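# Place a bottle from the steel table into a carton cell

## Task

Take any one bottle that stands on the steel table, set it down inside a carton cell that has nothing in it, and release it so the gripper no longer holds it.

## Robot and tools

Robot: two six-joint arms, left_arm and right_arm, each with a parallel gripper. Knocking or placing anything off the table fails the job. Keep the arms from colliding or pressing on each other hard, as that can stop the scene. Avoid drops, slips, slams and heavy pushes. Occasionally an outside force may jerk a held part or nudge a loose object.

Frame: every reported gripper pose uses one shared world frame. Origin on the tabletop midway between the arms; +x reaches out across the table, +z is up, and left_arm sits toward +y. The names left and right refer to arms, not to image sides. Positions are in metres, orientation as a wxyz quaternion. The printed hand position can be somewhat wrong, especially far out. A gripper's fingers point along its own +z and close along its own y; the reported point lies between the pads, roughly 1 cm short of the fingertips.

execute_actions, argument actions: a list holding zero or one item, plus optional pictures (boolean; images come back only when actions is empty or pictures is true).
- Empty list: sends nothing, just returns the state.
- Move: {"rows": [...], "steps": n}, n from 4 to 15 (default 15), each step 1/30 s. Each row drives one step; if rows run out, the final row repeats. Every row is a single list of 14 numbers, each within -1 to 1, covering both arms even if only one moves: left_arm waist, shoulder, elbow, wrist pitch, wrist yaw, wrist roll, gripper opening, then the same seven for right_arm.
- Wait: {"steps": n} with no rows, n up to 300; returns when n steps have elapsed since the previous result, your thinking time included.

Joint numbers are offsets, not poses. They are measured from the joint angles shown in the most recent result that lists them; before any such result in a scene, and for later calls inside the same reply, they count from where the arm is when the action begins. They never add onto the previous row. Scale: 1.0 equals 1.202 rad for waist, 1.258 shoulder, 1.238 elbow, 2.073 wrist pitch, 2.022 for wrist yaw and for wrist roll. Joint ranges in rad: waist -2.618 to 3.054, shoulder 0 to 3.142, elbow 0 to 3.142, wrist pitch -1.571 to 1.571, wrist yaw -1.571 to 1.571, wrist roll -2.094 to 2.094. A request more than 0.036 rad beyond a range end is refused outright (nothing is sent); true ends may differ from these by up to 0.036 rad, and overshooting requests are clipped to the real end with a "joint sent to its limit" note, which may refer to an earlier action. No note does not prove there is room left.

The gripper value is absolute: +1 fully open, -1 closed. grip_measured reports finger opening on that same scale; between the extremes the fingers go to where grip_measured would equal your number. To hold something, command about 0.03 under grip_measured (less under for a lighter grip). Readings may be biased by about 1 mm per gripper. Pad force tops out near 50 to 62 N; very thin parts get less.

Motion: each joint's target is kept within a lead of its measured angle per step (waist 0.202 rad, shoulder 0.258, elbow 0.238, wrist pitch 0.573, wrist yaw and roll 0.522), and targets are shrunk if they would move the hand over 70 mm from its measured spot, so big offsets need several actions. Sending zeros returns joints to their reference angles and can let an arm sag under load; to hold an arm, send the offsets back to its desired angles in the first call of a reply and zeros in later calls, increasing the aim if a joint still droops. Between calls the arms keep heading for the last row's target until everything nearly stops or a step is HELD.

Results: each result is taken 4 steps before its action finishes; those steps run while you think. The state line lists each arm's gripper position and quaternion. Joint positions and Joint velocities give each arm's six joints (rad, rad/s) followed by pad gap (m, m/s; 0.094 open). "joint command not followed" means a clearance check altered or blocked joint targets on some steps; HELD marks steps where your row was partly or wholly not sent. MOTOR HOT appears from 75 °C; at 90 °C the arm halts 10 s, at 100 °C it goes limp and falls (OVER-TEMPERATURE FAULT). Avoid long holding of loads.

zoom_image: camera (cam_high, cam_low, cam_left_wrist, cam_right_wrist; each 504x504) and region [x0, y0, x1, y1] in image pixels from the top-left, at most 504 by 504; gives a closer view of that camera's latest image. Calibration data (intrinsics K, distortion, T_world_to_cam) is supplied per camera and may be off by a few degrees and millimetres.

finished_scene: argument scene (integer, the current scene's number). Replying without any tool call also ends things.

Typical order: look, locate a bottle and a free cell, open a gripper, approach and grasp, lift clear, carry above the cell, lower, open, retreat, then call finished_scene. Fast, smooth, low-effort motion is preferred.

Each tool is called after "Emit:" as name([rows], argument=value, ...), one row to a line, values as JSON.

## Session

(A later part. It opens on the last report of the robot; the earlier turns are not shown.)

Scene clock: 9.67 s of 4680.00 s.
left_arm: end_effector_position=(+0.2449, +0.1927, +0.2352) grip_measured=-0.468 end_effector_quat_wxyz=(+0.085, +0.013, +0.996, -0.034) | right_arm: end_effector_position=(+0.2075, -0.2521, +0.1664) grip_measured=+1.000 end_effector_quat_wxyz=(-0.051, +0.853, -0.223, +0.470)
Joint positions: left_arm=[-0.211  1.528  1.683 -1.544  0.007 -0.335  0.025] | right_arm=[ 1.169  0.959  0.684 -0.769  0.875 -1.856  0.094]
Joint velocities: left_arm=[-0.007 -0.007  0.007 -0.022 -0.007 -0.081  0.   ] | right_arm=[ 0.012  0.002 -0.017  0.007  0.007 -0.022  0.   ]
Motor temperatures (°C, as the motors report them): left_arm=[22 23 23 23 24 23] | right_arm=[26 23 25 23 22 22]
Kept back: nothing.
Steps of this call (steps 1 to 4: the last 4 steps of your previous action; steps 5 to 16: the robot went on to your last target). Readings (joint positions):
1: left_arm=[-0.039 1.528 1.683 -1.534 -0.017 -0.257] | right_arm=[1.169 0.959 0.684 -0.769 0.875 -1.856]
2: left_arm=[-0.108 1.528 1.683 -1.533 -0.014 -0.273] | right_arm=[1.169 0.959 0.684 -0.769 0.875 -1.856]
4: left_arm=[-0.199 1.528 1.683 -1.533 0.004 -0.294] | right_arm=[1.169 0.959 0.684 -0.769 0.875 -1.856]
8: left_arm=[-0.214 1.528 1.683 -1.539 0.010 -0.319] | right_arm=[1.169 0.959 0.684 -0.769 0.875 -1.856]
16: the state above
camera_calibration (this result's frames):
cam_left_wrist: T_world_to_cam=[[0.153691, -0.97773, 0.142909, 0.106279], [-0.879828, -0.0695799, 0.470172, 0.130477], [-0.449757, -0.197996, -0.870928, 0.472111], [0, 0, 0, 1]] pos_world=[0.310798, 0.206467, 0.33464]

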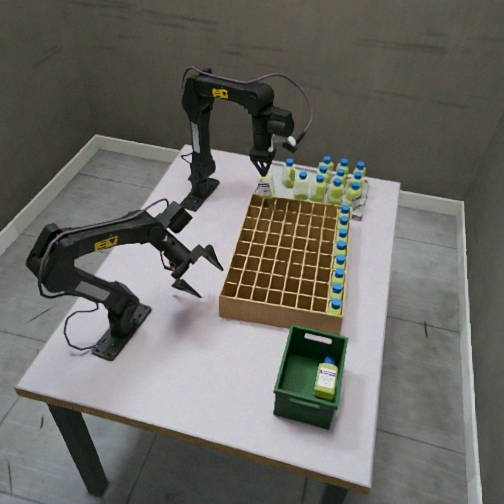

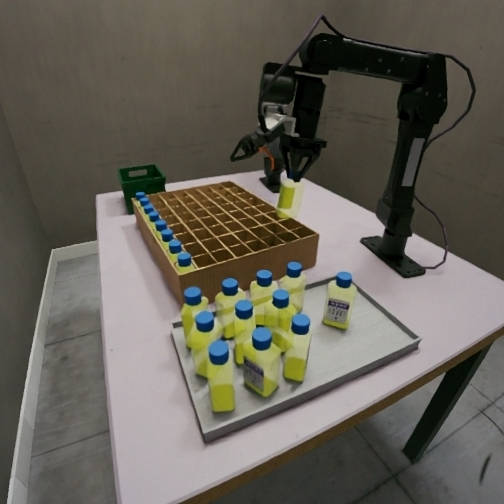

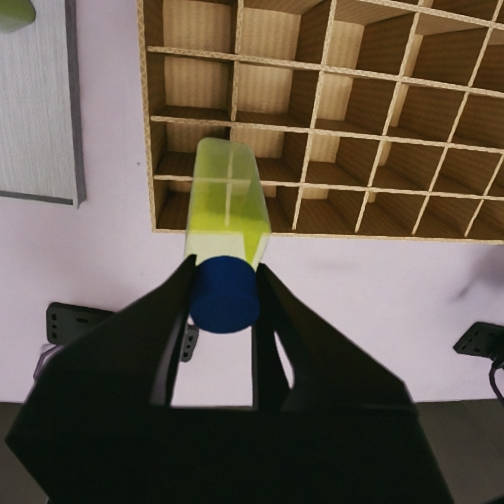

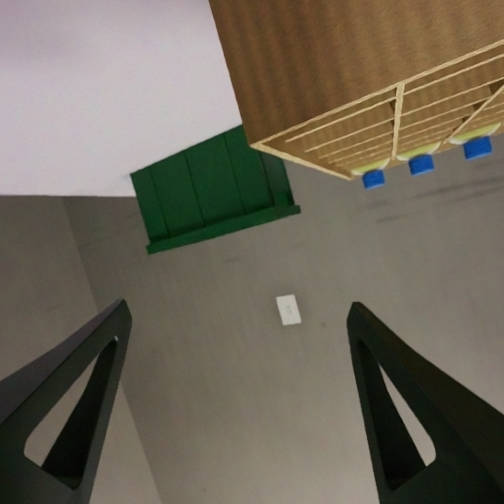

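Emit:
execute_actions([
  {"rows":[[0.07,0.03,0,-0.01,-0.007,0.031,-0.5,0,0,0,0,0,0,1],[0.07,0.05,0,-0.01,-0.007,0.031,-0.5,0,0,0,0,0,0,1],[0.07,0.078,0,-0.01,-0.007,0.031,-0.5,0,0,0,0,0,0,1]]},
])

Emit:
execute_actions([
  {"steps":6},
], pictures=true)

Emit:
zoom_image(camera="cam_low", region=[230,160,350,280])

Emit:
zoom_image(camera="cam_high", region=[230,150,320,240])

Scene clock: 10.27 s of 4680.00 s.
left_arm: end_effector_position=(+0.2613, +0.2138, +0.2036) grip_measured=-0.468 end_effector_quat_wxyz=(+0.027, -0.002, +1.000, -0.008) | right_arm: end_effector_position=(+0.2075, -0.2521, +0.1664) grip_measured=+1.000 end_effector_quat_wxyz=(-0.051, +0.853, -0.223, +0.470)
Joint positions: left_arm=[-0.128  1.643  1.683 -1.555 -0.    -0.283  0.025] | right_arm=[ 1.169  0.959  0.684 -0.769  0.875 -1.856  0.094]
Joint velocities: left_arm=[-0.022 -0.017 -0.002  0.066 -0.037 -0.037  0.   ] | right_arm=[-0.007  0.007  0.012 -0.007 -0.022  0.037  0.   ]
Motor temperatures (°C, as the motors report them): left_arm=[22 23 23 23 24 23] | right_arm=[26 23 25 23 22 22]
joint sent to its limit (left arm) — the command would take joint 4 (wrist pitch) past its lower limit, so that joint was sent only as far as its limit.
Steps of this call (steps 1 to 7: the robot went on to your last target; steps 8 to 18: the first 11 steps of this action). Readings (joint positions):
8: left_arm=[-0.202 1.530 1.683 -1.545 0.010 -0.328] | right_arm=[1.169 0.959 0.684 -0.769 0.875 -1.856]
9: left_arm=[-0.185 1.536 1.683 -1.548 0.011 -0.317] | right_arm=[1.169 0.959 0.684 -0.769 0.875 -1.856]
11: left_arm=[-0.147 1.565 1.683 -1.554 0.007 -0.304] | right_arm=[1.169 0.959 0.684 -0.769 0.875 -1.856]
15: left_arm=[-0.128 1.634 1.683 -1.555 -0.000 -0.289] | right_arm=[1.169 0.959 0.684 -0.769 0.875 -1.856]
18: the state above

Scene clock: 10.47 s of 4680.00 s.
left_arm: end_effector_position=(+0.2613, +0.2138, +0.2036) grip_measured=-0.468 end_effector_quat_wxyz=(+0.027, -0.000, +1.000, -0.008) | right_arm: end_effector_position=(+0.2075, -0.2521, +0.1664) grip_measured=+1.000 end_effector_quat_wxyz=(-0.051, +0.853, -0.223, +0.470)
Joint positions: left_arm=[-0.128  1.643  1.683 -1.555 -0.    -0.279  0.025] | right_arm=[ 1.169  0.959  0.684 -0.769  0.875 -1.856  0.094]
Joint velocities: left_arm=[ 0.012 -0.007 -0.002 -0.037 -0.007  0.066 -0.   ] | right_arm=[ 0.007 -0.002 -0.002  0.066 -0.154  0.007  0.   ]
Motor temperatures (°C, as the motors report them): left_arm=[22 23 23 23 24 23] | right_arm=[26 23 25 23 22 22]
joint sent to its limit (left arm) — the command would take joint 4 (wrist pitch) past its lower limit, so that joint was sent only as far as its limit.
Kept back: nothing.
Steps of this call (steps 1 to 4: the last 4 steps of your previous action; steps 5 to 6: the robot went on to your last target). Readings (joint positions):
1: left_arm=[-0.128 1.643 1.683 -1.555 -0.000 -0.282] | right_arm=[1.169 0.959 0.684 -0.769 0.875 -1.856]
2: left_arm=[-0.128 1.643 1.683 -1.555 -0.000 -0.281] | right_arm=[1.169 0.959 0.684 -0.769 0.875 -1.856]
4: left_arm=[-0.128 1.643 1.683 -1.555 -0.000 -0.280] | right_arm=[1.169 0.959 0.684 -0.769 0.875 -1.856]
6: the state above
camera_calibration (this result's frames):
cam_left_wrist: T_world_to_cam=[[0.193315, -0.978538, 0.0713569, 0.133328], [-0.817251, -0.120355, 0.563573, 0.136693], [-0.54289, -0.167264, -0.822978, 0.464056], [0, 0, 0, 1]] pos_world=[0.337869, 0.224538, 0.295357]

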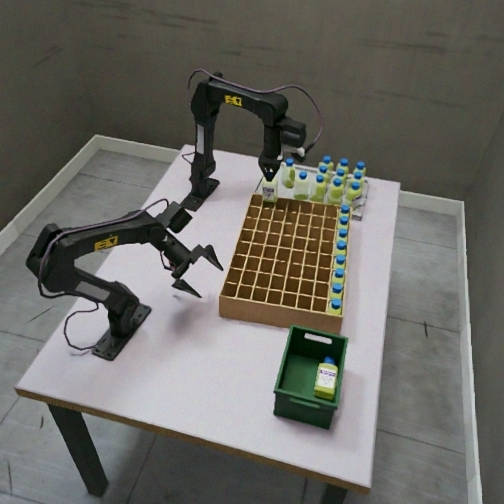

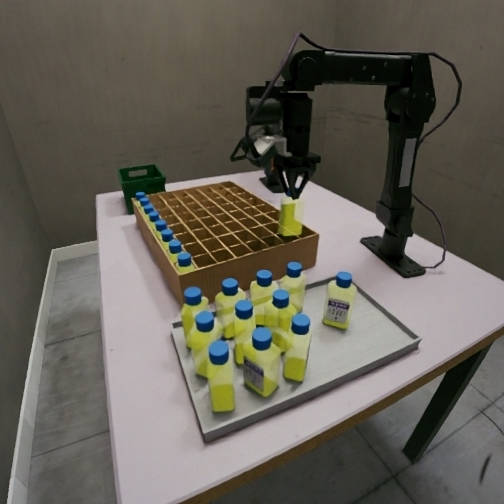

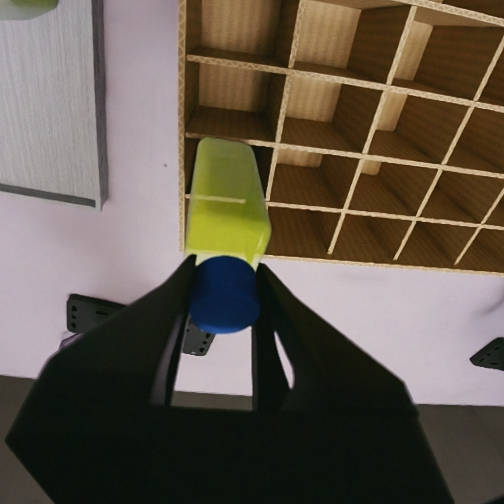

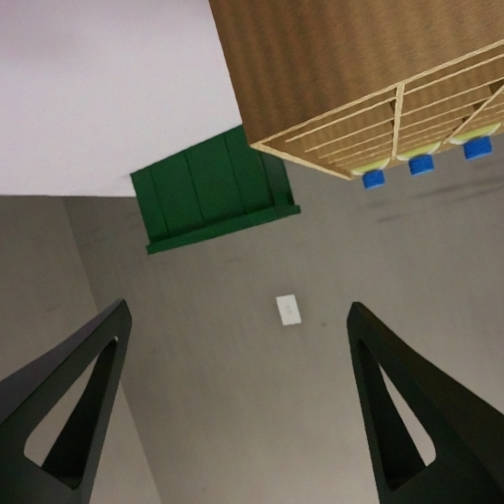

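Region (230, 160, 350, 280) of cam_low's 504x504 image, scaled by 4.200, with more detail than that image has.

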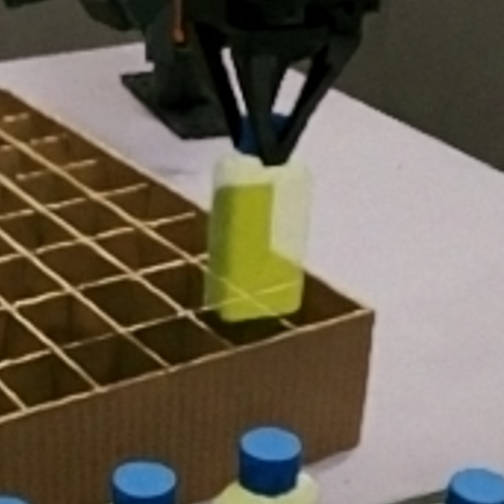

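Region (230, 150, 320, 240) of cam_high's 504x504 image, scaled by 5.600, with more detail than that image has.

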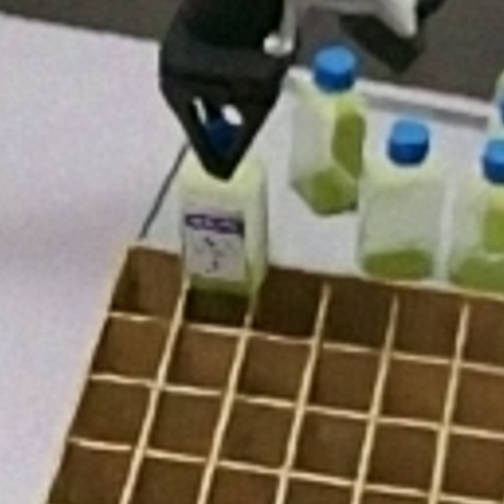

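Emit:
execute_actions([
  {"rows":[[0,0,0,0,0,0.779,-0.5,0,0,0,0,0,0,1]]},
])

Emit:
execute_actions([
  {"steps":22},
], pictures=true)

Emit:
zoom_image(camera="cam_low", region=[230,160,350,280])

Scene clock: 10.97 s of 4680.00 s.
left_arm: end_effector_position=(+0.2613, +0.2138, +0.2036) grip_measured=-0.468 end_effector_quat_wxyz=(+0.027, +0.508, +0.861, +0.007) | right_arm: end_effector_position=(+0.2075, -0.2521, +0.1664) grip_measured=+1.000 end_effector_quat_wxyz=(-0.051, +0.853, -0.223, +0.470)
Joint positions: left_arm=[-0.128  1.643  1.683 -1.555 -0.     0.789  0.025] | right_arm=[ 1.169  0.959  0.684 -0.769  0.875 -1.856  0.094]
Joint velocities: left_arm=[-0.012 -0.007  0.007 -0.095  0.081  2.747 -0.001] | right_arm=[ 0.007 -0.002 -0.007 -0.037 -0.037  0.066  0.   ]
Motor temperatures (°C, as the motors report them): left_arm=[22 23 23 23 24 23] | right_arm=[26 23 25 23 22 22]
joint sent to its limit (left arm) — the command would take joint 4 (wrist pitch) past its lower limit, so that joint was sent only as far as its limit.
Steps of this call (steps 1 to 4: the robot went on to your last target; steps 5 to 15: the first 11 steps of this action). Readings (joint positions):
5: left_arm=[-0.128 1.643 1.683 -1.555 -0.000 -0.202] | right_arm=[1.169 0.959 0.684 -0.769 0.875 -1.856]
6: left_arm=[-0.128 1.643 1.683 -1.555 -0.000 -0.102] | right_arm=[1.169 0.959 0.684 -0.769 0.875 -1.856]
8: left_arm=[-0.128 1.643 1.683 -1.555 -0.000 0.096] | right_arm=[1.169 0.959 0.684 -0.769 0.875 -1.856]
12: left_arm=[-0.128 1.643 1.683 -1.555 -0.000 0.492] | right_arm=[1.169 0.959 0.684 -0.769 0.875 -1.856]
15: the state above

Scene clock: 11.70 s of 4680.00 s.
left_arm: end_effector_position=(+0.2613, +0.2138, +0.2036) grip_measured=-0.468 end_effector_quat_wxyz=(+0.024, +0.705, +0.709, +0.014) | right_arm: end_effector_position=(+0.2075, -0.2521, +0.1664) grip_measured=+1.000 end_effector_quat_wxyz=(-0.051, +0.853, -0.223, +0.470)
Joint positions: left_arm=[-0.128  1.643  1.683 -1.555 -0.     1.287  0.025] | right_arm=[ 1.169  0.959  0.684 -0.769  0.875 -1.856  0.094]
Joint velocities: left_arm=[-0.007  0.002 -0.007 -0.007 -0.066  0.051 -0.001] | right_arm=[ 0.012 -0.007  0.007 -0.037 -0.037  0.022  0.   ]
Motor temperatures (°C, as the motors report them): left_arm=[22 23 23 23 24 23] | right_arm=[26 23 25 23 22 22]
Kept back: nothing.
Steps of this call (steps 1 to 4: the last 4 steps of your previous action; steps 5 to 22: the robot went on to your last target). Readings (joint positions):
1: left_arm=[-0.128 1.643 1.683 -1.555 -0.000 0.885] | right_arm=[1.169 0.959 0.684 -0.769 0.875 -1.856]
2: left_arm=[-0.128 1.643 1.683 -1.555 -0.000 0.967] | right_arm=[1.169 0.959 0.684 -0.769 0.875 -1.856]
4: left_arm=[-0.128 1.643 1.683 -1.555 -0.000 1.085] | right_arm=[1.169 0.959 0.684 -0.769 0.875 -1.856]
8: left_arm=[-0.128 1.643 1.683 -1.555 -0.000 1.207] | right_arm=[1.169 0.959 0.684 -0.769 0.875 -1.856]
22: the state above
camera_calibration (this result's frames):
cam_left_wrist: T_world_to_cam=[[-0.979605, -0.200899, -0.00373409, 0.288782], [-0.165084, 0.794096, 0.584944, -0.233565], [-0.114549, 0.57363, -0.811065, 0.191309], [0, 0, 0, 1]] pos_world=[0.266249, 0.133748, 0.292865]

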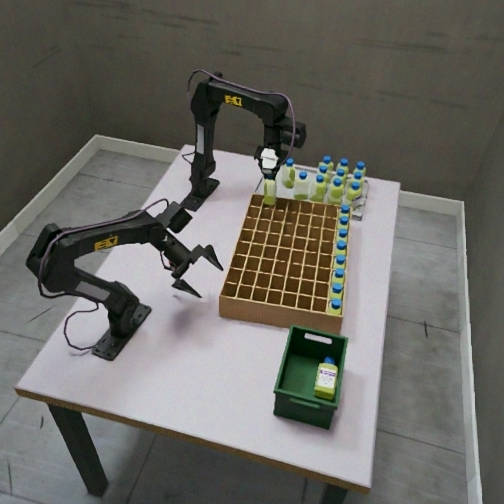

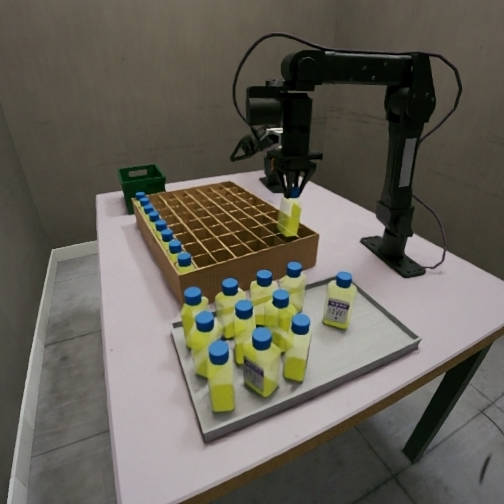

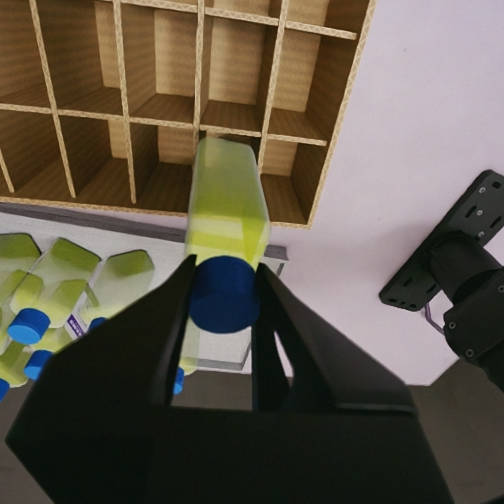

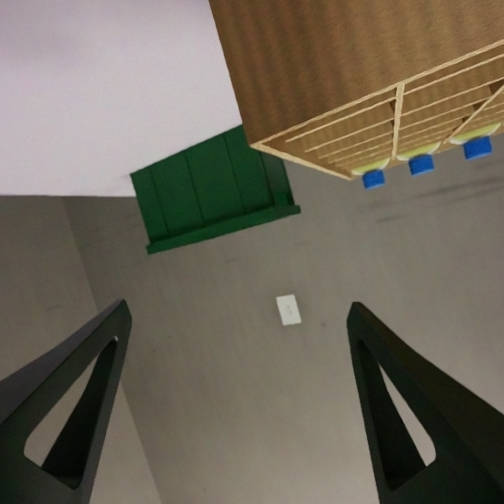

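Region (230, 160, 350, 280) of cam_low's 504x504 image, scaled by 4.200, with more detail than that image has.

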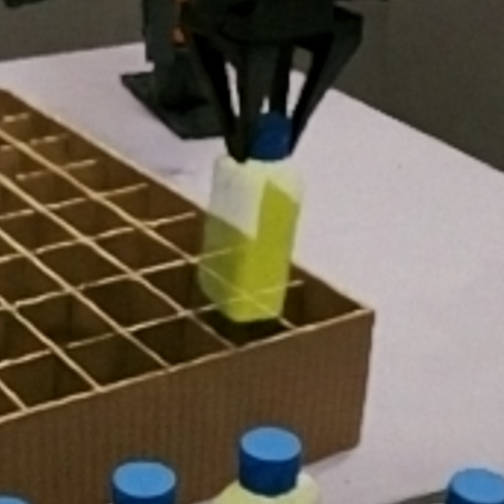

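Emit:
execute_actions([
  {"rows":[[0,0,-0.035,0.01,0,0,-0.5,0,0,0,0,0,0,1],[0,0,-0.035,0.01,0,0,-0.5,0,0,0,0,0,0,1],[0,0,-0.035,0.015,0,0,-0.5,0,0,0,0,0,0,1],[0,0.01,-0.04,0.021,0,0,-0.5,0,0,0,0,0,0,1],[0,0.02,-0.045,0.021,0,0,-0.5,0,0,0,0,0,0,1],[0,0.025,-0.048,0.021,0,0,-0.5,0,0,0,0,0,0,1]]},
])

Emit:
execute_actions([
  {"steps":8},
], pictures=true)

Emit:
zoom_image(camera="cam_low", region=[230,160,350,280])

Scene clock: 12.33 s of 4680.00 s.
left_arm: end_effector_position=(+0.2629, +0.2138, +0.1853) grip_measured=-0.468 end_effector_quat_wxyz=(+0.006, +0.706, +0.708, +0.005) | right_arm: end_effector_position=(+0.2075, -0.2521, +0.1664) grip_measured=+1.000 end_effector_quat_wxyz=(-0.051, +0.853, -0.223, +0.470)
Joint positions: left_arm=[-0.128  1.672  1.641 -1.525 -0.003  1.29   0.025] | right_arm=[ 1.169  0.959  0.684 -0.769  0.875 -1.856  0.094]
Joint velocities: left_arm=[ 0.007  0.042 -0.017 -0.007 -0.022 -0.051  0.   ] | right_arm=[ 0.007 -0.002 -0.017  0.037  0.022  0.081  0.   ]
Motor temperatures (°C, as the motors report them): left_arm=[22 23 23 23 24 23] | right_arm=[26 23 25 24 22 22]
Steps of this call (steps 1 to 8: the robot went on to your last target; steps 9 to 19: the first 11 steps of this action). Readings (joint positions):
9: left_arm=[-0.128 1.643 1.680 -1.552 -0.000 1.290] | right_arm=[1.169 0.959 0.684 -0.769 0.875 -1.856]
10: left_arm=[-0.128 1.643 1.675 -1.549 -0.000 1.290] | right_arm=[1.169 0.959 0.684 -0.769 0.875 -1.856]
12: left_arm=[-0.128 1.644 1.661 -1.541 -0.000 1.290] | right_arm=[1.169 0.959 0.684 -0.769 0.875 -1.856]
16: left_arm=[-0.128 1.660 1.645 -1.530 -0.000 1.290] | right_arm=[1.169 0.959 0.684 -0.769 0.875 -1.856]
19: the state above

Scene clock: 12.60 s of 4680.00 s.
left_arm: end_effector_position=(+0.2631, +0.2138, +0.1850) grip_measured=-0.468 end_effector_quat_wxyz=(+0.005, +0.706, +0.708, +0.005) | right_arm: end_effector_position=(+0.2075, -0.2521, +0.1664) grip_measured=+1.000 end_effector_quat_wxyz=(-0.051, +0.853, -0.223, +0.470)
Joint positions: left_arm=[-0.128  1.673  1.641 -1.525 -0.003  1.29   0.025] | right_arm=[ 1.169  0.959  0.684 -0.769  0.875 -1.856  0.094]
Joint velocities: left_arm=[ 0.012 -0.007 -0.012 -0.066 -0.037 -0.051 -0.001] | right_arm=[ 0.002 -0.002 -0.022 -0.037  0.007  0.051  0.   ]
Motor temperatures (°C, as the motors report them): left_arm=[22 23 23 23 24 23] | right_arm=[26 23 25 24 22 22]
Kept back: nothing.
Steps of this call (steps 1 to 4: the last 4 steps of your previous action; steps 5 to 8: the robot went on to your last target). Readings (joint positions):
1: left_arm=[-0.128 1.673 1.641 -1.525 -0.003 1.290] | right_arm=[1.169 0.959 0.684 -0.769 0.875 -1.856]
2: left_arm=[-0.128 1.673 1.641 -1.525 -0.003 1.290] | right_arm=[1.169 0.959 0.684 -0.769 0.875 -1.856]
4: left_arm=[-0.128 1.673 1.641 -1.525 -0.003 1.290] | right_arm=[1.169 0.959 0.684 -0.769 0.875 -1.856]
8: the state above
camera_calibration (this result's frames):
cam_left_wrist: T_world_to_cam=[[-0.979633, -0.198221, 0.032041, 0.283352], [-0.139314, 0.78589, 0.602469, -0.230681], [-0.144603, 0.585735, -0.797499, 0.179231], [0, 0, 0, 1]] pos_world=[0.271361, 0.132474, 0.272836]

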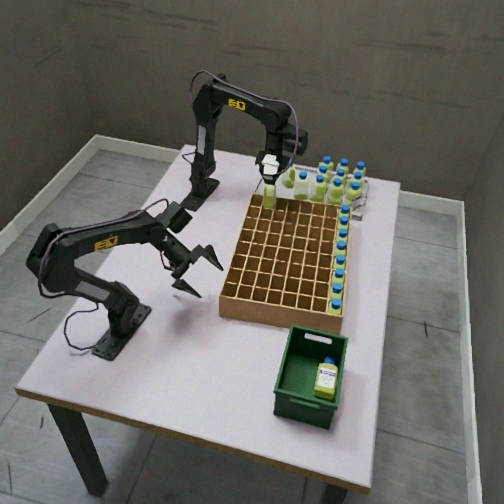

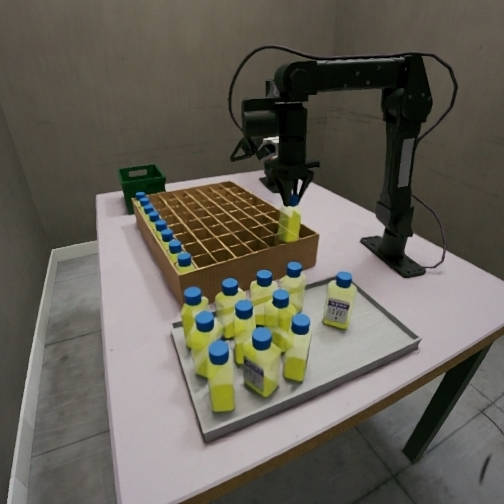

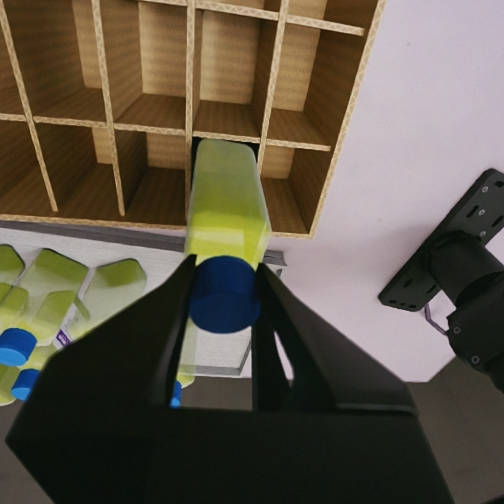

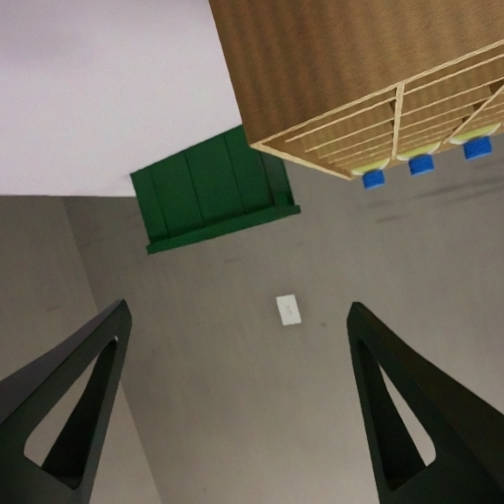

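Region (230, 160, 350, 280) of cam_low's 504x504 image, scaled by 4.200, with more detail than that image has.

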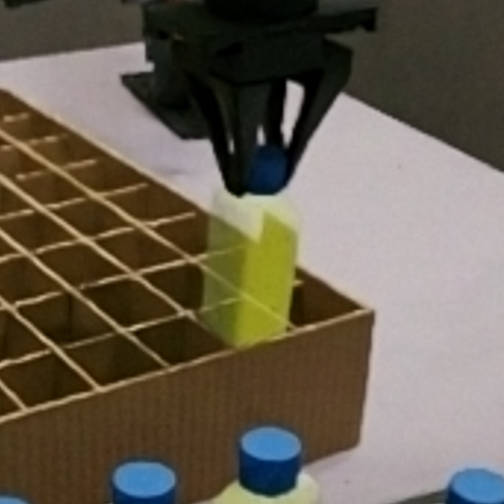

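Emit:
execute_actions([
  {"rows":[[0,0,-0.02,0.015,0,0,-0.5,0,0,0,0,0,0,1],[0,0,-0.03,0.022,0,0,-0.5,0,0,0,0,0,0,1],[0,0,-0.04,0.029,0,0,-0.5,0,0,0,0,0,0,1],[0,0,-0.05,0.035,0,0,-0.5,0,0,0,0,0,0,1],[0,0,-0.06,0.041,0,0,-0.5,0,0,0,0,0,0,1],[0,0,-0.07,0.047,0,0,-0.5,0,0,0,0,0,0,1],[0,0,-0.08,0.053,0,0,-0.5,0,0,0,0,0,0,1],[0,0,-0.09,0.059,0,0,-0.5,0,0,0,0,0,0,1],[0,0,-0.1,0.065,0,0,-0.5,0,0,0,0,0,0,1],[0,0,-0.11,0.07,0,0,-0.5,0,0,0,0,0,0,1],[0,0,-0.12,0.073,0,0,-0.5,0,0,0,0,0,0,1],[0,0,-0.13,0.073,0,0,-0.5,0,0,0,0,0,0,1],[0,0,-0.137,0.073,0,0,-0.5,0,0,0,0,0,0,1]]},
])

Emit:
execute_actions([
  {"steps":9},
], pictures=true)

Scene clock: 13.20 s of 4680.00 s.
left_arm: end_effector_position=(+0.2646, +0.2134, +0.1575) grip_measured=-0.468 end_effector_quat_wxyz=(+0.001, +0.706, +0.708, +0.002) | right_arm: end_effector_position=(+0.2075, -0.2521, +0.1664) grip_measured=+1.000 end_effector_quat_wxyz=(-0.051, +0.853, -0.223, +0.470)
Joint positions: left_arm=[-0.128  1.673  1.531 -1.425 -0.003  1.29   0.025] | right_arm=[ 1.169  0.959  0.684 -0.769  0.875 -1.856  0.094]
Joint velocities: left_arm=[ 0.002 -0.012 -0.369  0.315  0.022 -0.051 -0.001] | right_arm=[ 0.002  0.002 -0.007 -0.037  0.051  0.007  0.   ]
Motor temperatures (°C, as the motors report them): left_arm=[22 23 23 23 24 23] | right_arm=[26 23 25 24 22 22]
Steps of this call (steps 1 to 7: the robot went on to your last target; steps 8 to 18: the first 11 steps of this action). Readings (joint positions):
8: left_arm=[-0.128 1.673 1.641 -1.524 -0.003 1.290] | right_arm=[1.169 0.959 0.684 -0.769 0.875 -1.856]
9: left_arm=[-0.128 1.673 1.638 -1.522 -0.003 1.290] | right_arm=[1.169 0.959 0.684 -0.769 0.875 -1.856]
11: left_arm=[-0.128 1.673 1.622 -1.509 -0.003 1.290] | right_arm=[1.169 0.959 0.684 -0.769 0.875 -1.856]
15: left_arm=[-0.128 1.673 1.569 -1.461 -0.003 1.290] | right_arm=[1.169 0.959 0.684 -0.769 0.875 -1.856]
18: the state above

Scene clock: 13.50 s of 4680.00 s.
left_arm: end_effector_position=(+0.2650, +0.2134, +0.1465) grip_measured=-0.468 end_effector_quat_wxyz=(-0.000, +0.706, +0.708, +0.002) | right_arm: end_effector_position=(+0.2075, -0.2521, +0.1664) grip_measured=+1.000 end_effector_quat_wxyz=(-0.051, +0.853, -0.223, +0.470)
Joint positions: left_arm=[-0.128  1.673  1.487 -1.384 -0.004  1.29   0.025] | right_arm=[ 1.169  0.959  0.684 -0.769  0.875 -1.856  0.094]
Joint velocities: left_arm=[-0.007 -0.002 -0.027  0.007 -0.022 -0.007 -0.   ] | right_arm=[ 0.007  0.007  0.002  0.051 -0.022  0.037  0.   ]
Motor temperatures (°C, as the motors report them): left_arm=[22 23 23 23 24 23] | right_arm=[26 23 25 24 22 22]
Kept back: nothing.
Steps of this call (steps 1 to 4: the last 4 steps of your previous action; steps 5 to 9: the robot went on to your last target). Readings (joint positions):
1: left_arm=[-0.128 1.673 1.519 -1.415 -0.003 1.290] | right_arm=[1.169 0.959 0.684 -0.769 0.875 -1.856]
2: left_arm=[-0.128 1.673 1.507 -1.407 -0.003 1.290] | right_arm=[1.169 0.959 0.684 -0.769 0.875 -1.856]
4: left_arm=[-0.128 1.673 1.492 -1.393 -0.004 1.290] | right_arm=[1.169 0.959 0.684 -0.769 0.875 -1.856]
8: left_arm=[-0.128 1.673 1.487 -1.385 -0.004 1.290] | right_arm=[1.169 0.959 0.684 -0.769 0.875 -1.856]
9: the state above
camera_calibration (this result's frames):
cam_left_wrist: T_world_to_cam=[[-0.979182, -0.198368, 0.0430338, 0.284642], [-0.13206, 0.783575, 0.6071, -0.209004], [-0.154149, 0.588779, -0.793459, 0.150422], [0, 0, 0, 1]] pos_world=[0.274303, 0.131669, 0.233991]

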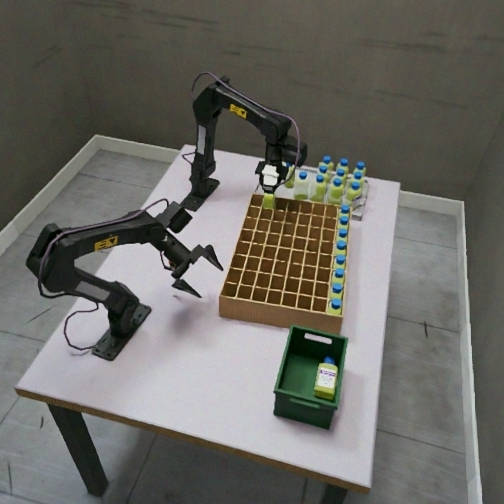

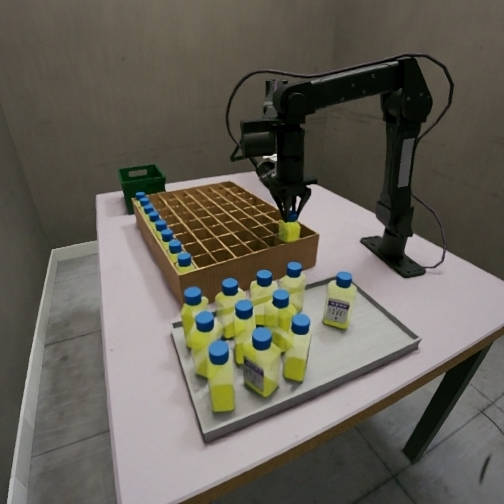

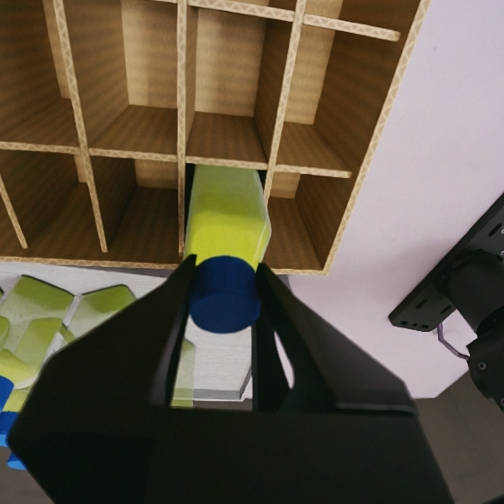

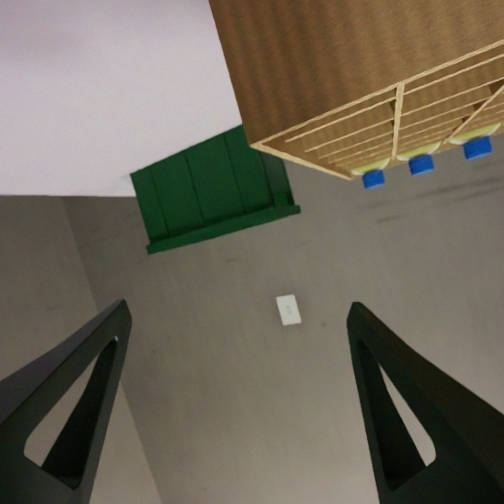

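Emit:
execute_actions([
  {"rows":[[0,0,-0.02,0.02,0,0,-0.5,0,0,0,0,0,0,1],[0,0,-0.03,0.027,0,0,-0.5,0,0,0,0,0,0,1],[0,0,-0.04,0.034,0,0,-0.5,0,0,0,0,0,0,1],[0,0,-0.05,0.04,0,0,-0.5,0,0,0,0,0,0,1],[0,0,-0.06,0.046,0,0,-0.5,0,0,0,0,0,0,1],[0,0,-0.07,0.052,0,0,-0.5,0,0,0,0,0,0,1],[0,0,-0.08,0.058,0,0,-0.5,0,0,0,0,0,0,1],[0,0,-0.09,0.064,0,0,-0.5,0,0,0,0,0,0,1],[0,0,-0.1,0.07,0,0,-0.5,0,0,0,0,0,0,1],[0,0,-0.11,0.075,0,0,-0.5,0,0,0,0,0,0,1],[0,0,-0.12,0.076,0,0,-0.5,0,0,0,0,0,0,1],[0,0,-0.127,0.076,0,0,-0.5,0,0,0,0,0,0,1],[0,0,-0.133,0.076,0,0,-0.5,0,0,0,0,0,0,1]]},
])

Emit:
execute_actions([
  {"steps":8},
])

Emit:
execute_actions([
  {"rows":[[0,0,0,0,0,0,0,0,0,0,0,0,0,1]],"steps":8},
])

Emit:
execute_actions([
  {"rows":[[0,0,0.05,-0.06,0,0,0,0,0,0,0,0,0,1],[0,0,0.08,-0.09,0,0,0,0,0,0,0,0,0,1],[0,0,0.11,-0.09,0,0,0,0,0,0,0,0,0,1],[0,0,0.14,-0.09,0,0,0,0,0,0,0,0,0,1],[0,0,0.17,-0.09,0,0,0,0,0,0,0,0,0,1]]},
], pictures=true)

Scene clock: 14.13 s of 4680.00 s.
left_arm: end_effector_position=(+0.2649, +0.2134, +0.1188) grip_measured=-0.468 end_effector_quat_wxyz=(-0.000, +0.706, +0.708, +0.002) | right_arm: end_effector_position=(+0.2075, -0.2521, +0.1664) grip_measured=+1.000 end_effector_quat_wxyz=(-0.051, +0.853, -0.223, +0.470)
Joint positions: left_arm=[-0.128  1.673  1.377 -1.274 -0.004  1.29   0.025] | right_arm=[ 1.169  0.959  0.684 -0.769  0.875 -1.856  0.094]
Joint velocities: left_arm=[-0.002 -0.007 -0.335  0.3    0.037  0.051 -0.   ] | right_arm=[ 0.007 -0.002  0.002 -0.022  0.022  0.007  0.   ]
Motor temperatures (°C, as the motors report them): left_arm=[22 24 23 23 24 23] | right_arm=[26 23 25 24 22 22]
Steps of this call (steps 1 to 8: the robot went on to your last target; steps 9 to 19: the first 11 steps of this action). Readings (joint positions):
9: left_arm=[-0.128 1.673 1.487 -1.381 -0.004 1.290] | right_arm=[1.169 0.959 0.684 -0.769 0.875 -1.856]
10: left_arm=[-0.128 1.673 1.485 -1.378 -0.004 1.290] | right_arm=[1.169 0.959 0.684 -0.769 0.875 -1.856]
12: left_arm=[-0.128 1.673 1.468 -1.363 -0.004 1.290] | right_arm=[1.169 0.959 0.684 -0.769 0.875 -1.856]
16: left_arm=[-0.128 1.673 1.415 -1.311 -0.004 1.290] | right_arm=[1.169 0.959 0.684 -0.769 0.875 -1.856]
19: the state above

Scene clock: 14.40 s of 4680.00 s.
left_arm: end_effector_position=(+0.2653, +0.2134, +0.1104) grip_measured=-0.468 end_effector_quat_wxyz=(+0.001, +0.706, +0.708, +0.003) | right_arm: end_effector_position=(+0.2075, -0.2521, +0.1664) grip_measured=+1.000 end_effector_quat_wxyz=(-0.051, +0.853, -0.223, +0.470)
Joint positions: left_arm=[-0.128  1.673  1.344 -1.236 -0.004  1.29   0.025] | right_arm=[ 1.169  0.959  0.684 -0.769  0.875 -1.856  0.094]
Joint velocities: left_arm=[-0.012 -0.017  0.012  0.007  0.022 -0.066 -0.001] | right_arm=[-0.002 -0.002 -0.002  0.051 -0.007 -0.007  0.   ]
Motor temperatures (°C, as the motors report them): left_arm=[22 24 23 23 24 23] | right_arm=[26 23 25 24 22 22]
Kept back: nothing.
Steps of this call (steps 1 to 4: the last 4 steps of your previous action; steps 5 to 8: the robot went on to your last target). Readings (joint positions):
1: left_arm=[-0.128 1.673 1.366 -1.262 -0.004 1.290] | right_arm=[1.169 0.959 0.684 -0.769 0.875 -1.856]
2: left_arm=[-0.128 1.673 1.357 -1.252 -0.004 1.290] | right_arm=[1.169 0.959 0.684 -0.769 0.875 -1.856]
4: left_arm=[-0.128 1.673 1.345 -1.238 -0.004 1.290] | right_arm=[1.169 0.959 0.684 -0.769 0.875 -1.856]
8: the state above

Scene clock: 14.53 s of 4680.00 s.
left_arm: end_effector_position=(+0.2653, +0.2134, +0.1104) grip_measured=-0.006 end_effector_quat_wxyz=(+0.001, +0.706, +0.708, +0.003) | right_arm: end_effector_position=(+0.2075, -0.2521, +0.1664) grip_measured=+1.000 end_effector_quat_wxyz=(-0.051, +0.853, -0.223, +0.470)
Joint positions: left_arm=[-0.128  1.673  1.344 -1.236 -0.004  1.29   0.047] | right_arm=[ 1.169  0.959  0.684 -0.769  0.875 -1.856  0.094]
Joint velocities: left_arm=[-0.012  0.027  0.007 -0.022  0.022  0.051  0.009] | right_arm=[ 0.007 -0.012 -0.002  0.022  0.007 -0.037  0.   ]
Motor temperatures (°C, as the motors report them): left_arm=[22 24 23 23 24 23] | right_arm=[26 23 25 24 22 22]
Steps of this call (steps 1 to 4: the first 4 steps of this action). Readings (joint positions):
1: left_arm=[-0.128 1.673 1.344 -1.236 -0.004 1.290] | right_arm=[1.169 0.959 0.684 -0.769 0.875 -1.856]
2: left_arm=[-0.128 1.673 1.344 -1.236 -0.004 1.290] | right_arm=[1.169 0.959 0.684 -0.769 0.875 -1.856]
4: the state above

Scene clock: 15.03 s of 4680.00 s.
left_arm: end_effector_position=(+0.2751, +0.2106, +0.1575) grip_measured=-0.002 end_effector_quat_wxyz=(+0.018, +0.706, +0.708, +0.012) | right_arm: end_effector_position=(+0.2075, -0.2521, +0.1664) grip_measured=+1.000 end_effector_quat_wxyz=(-0.051, +0.853, -0.223, +0.470)
Joint positions: left_arm=[-0.128  1.677  1.534 -1.385 -0.004  1.29   0.047] | right_arm=[ 1.169  0.959  0.684 -0.769  0.875 -1.856  0.094]
Joint velocities: left_arm=[-0.007 -0.007  0.017 -0.139  0.051 -0.037 -0.001] | right_arm=[ 0.007  0.012  0.007 -0.007 -0.007 -0.037  0.   ]
Motor temperatures (°C, as the motors report them): left_arm=[22 24 23 23 24 23] | right_arm=[26 23 25 24 22 22]
Steps of this call (steps 1 to 4: the last 4 steps of your previous action; steps 5 to 15: the first 11 steps of this action, its rows measured from where the robot was after step 4). Readings (joint positions):
4: left_arm=[-0.128 1.673 1.344 -1.236 -0.004 1.290] | right_arm=[1.169 0.959 0.684 -0.769 0.875 -1.856]
5: left_arm=[-0.128 1.673 1.349 -1.248 -0.004 1.290] | right_arm=[1.169 0.959 0.684 -0.769 0.875 -1.856]
6: left_arm=[-0.128 1.676 1.362 -1.277 -0.004 1.290] | right_arm=[1.169 0.959 0.684 -0.769 0.875 -1.856]
8: left_arm=[-0.128 1.678 1.411 -1.338 -0.004 1.290] | right_arm=[1.169 0.959 0.684 -0.769 0.875 -1.856]
12: left_arm=[-0.128 1.677 1.524 -1.375 -0.004 1.290] | right_arm=[1.169 0.959 0.684 -0.769 0.875 -1.856]
15: the state above
camera_calibration (this result's frames):
cam_left_wrist: T_world_to_cam=[[-0.980163, -0.198105, 0.00595322, 0.299578], [-0.156114, 0.790212, 0.592616, -0.204605], [-0.122105, 0.579931, -0.805463, 0.157278], [0, 0, 0, 1]] pos_world=[0.280898, 0.129819, 0.24615]

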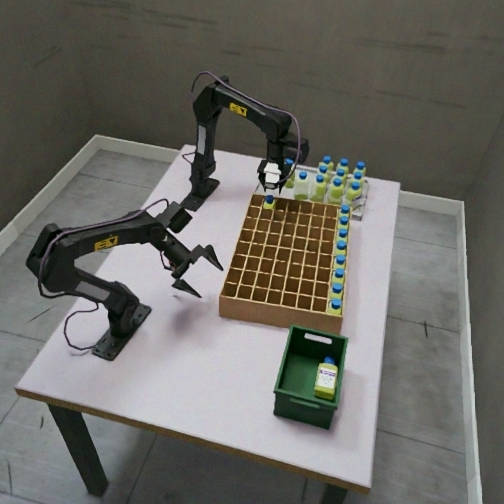

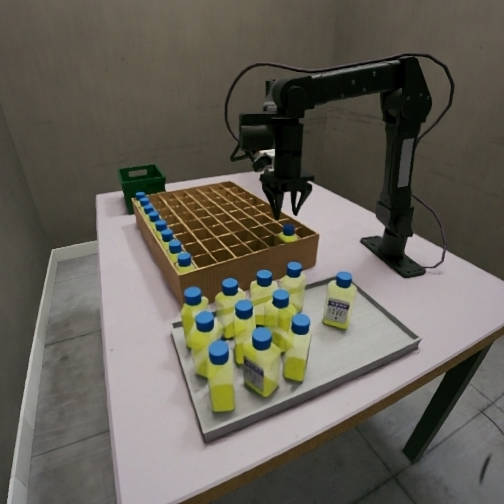

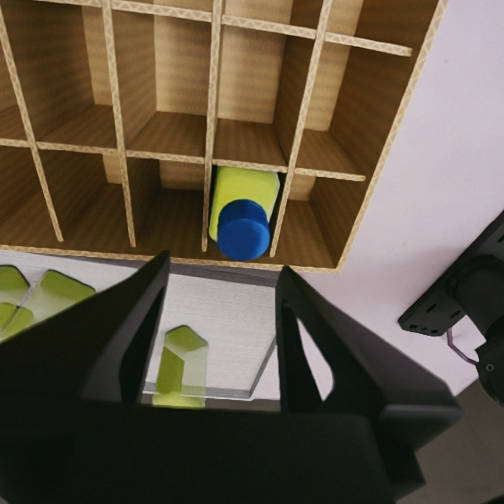

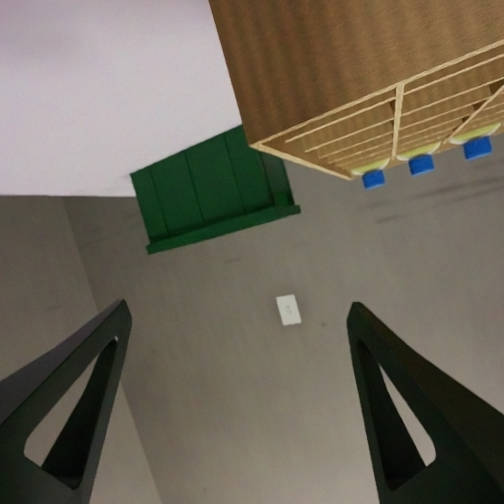

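Emit:
finished_scene(scene=1)

The scene is finished: the task was done.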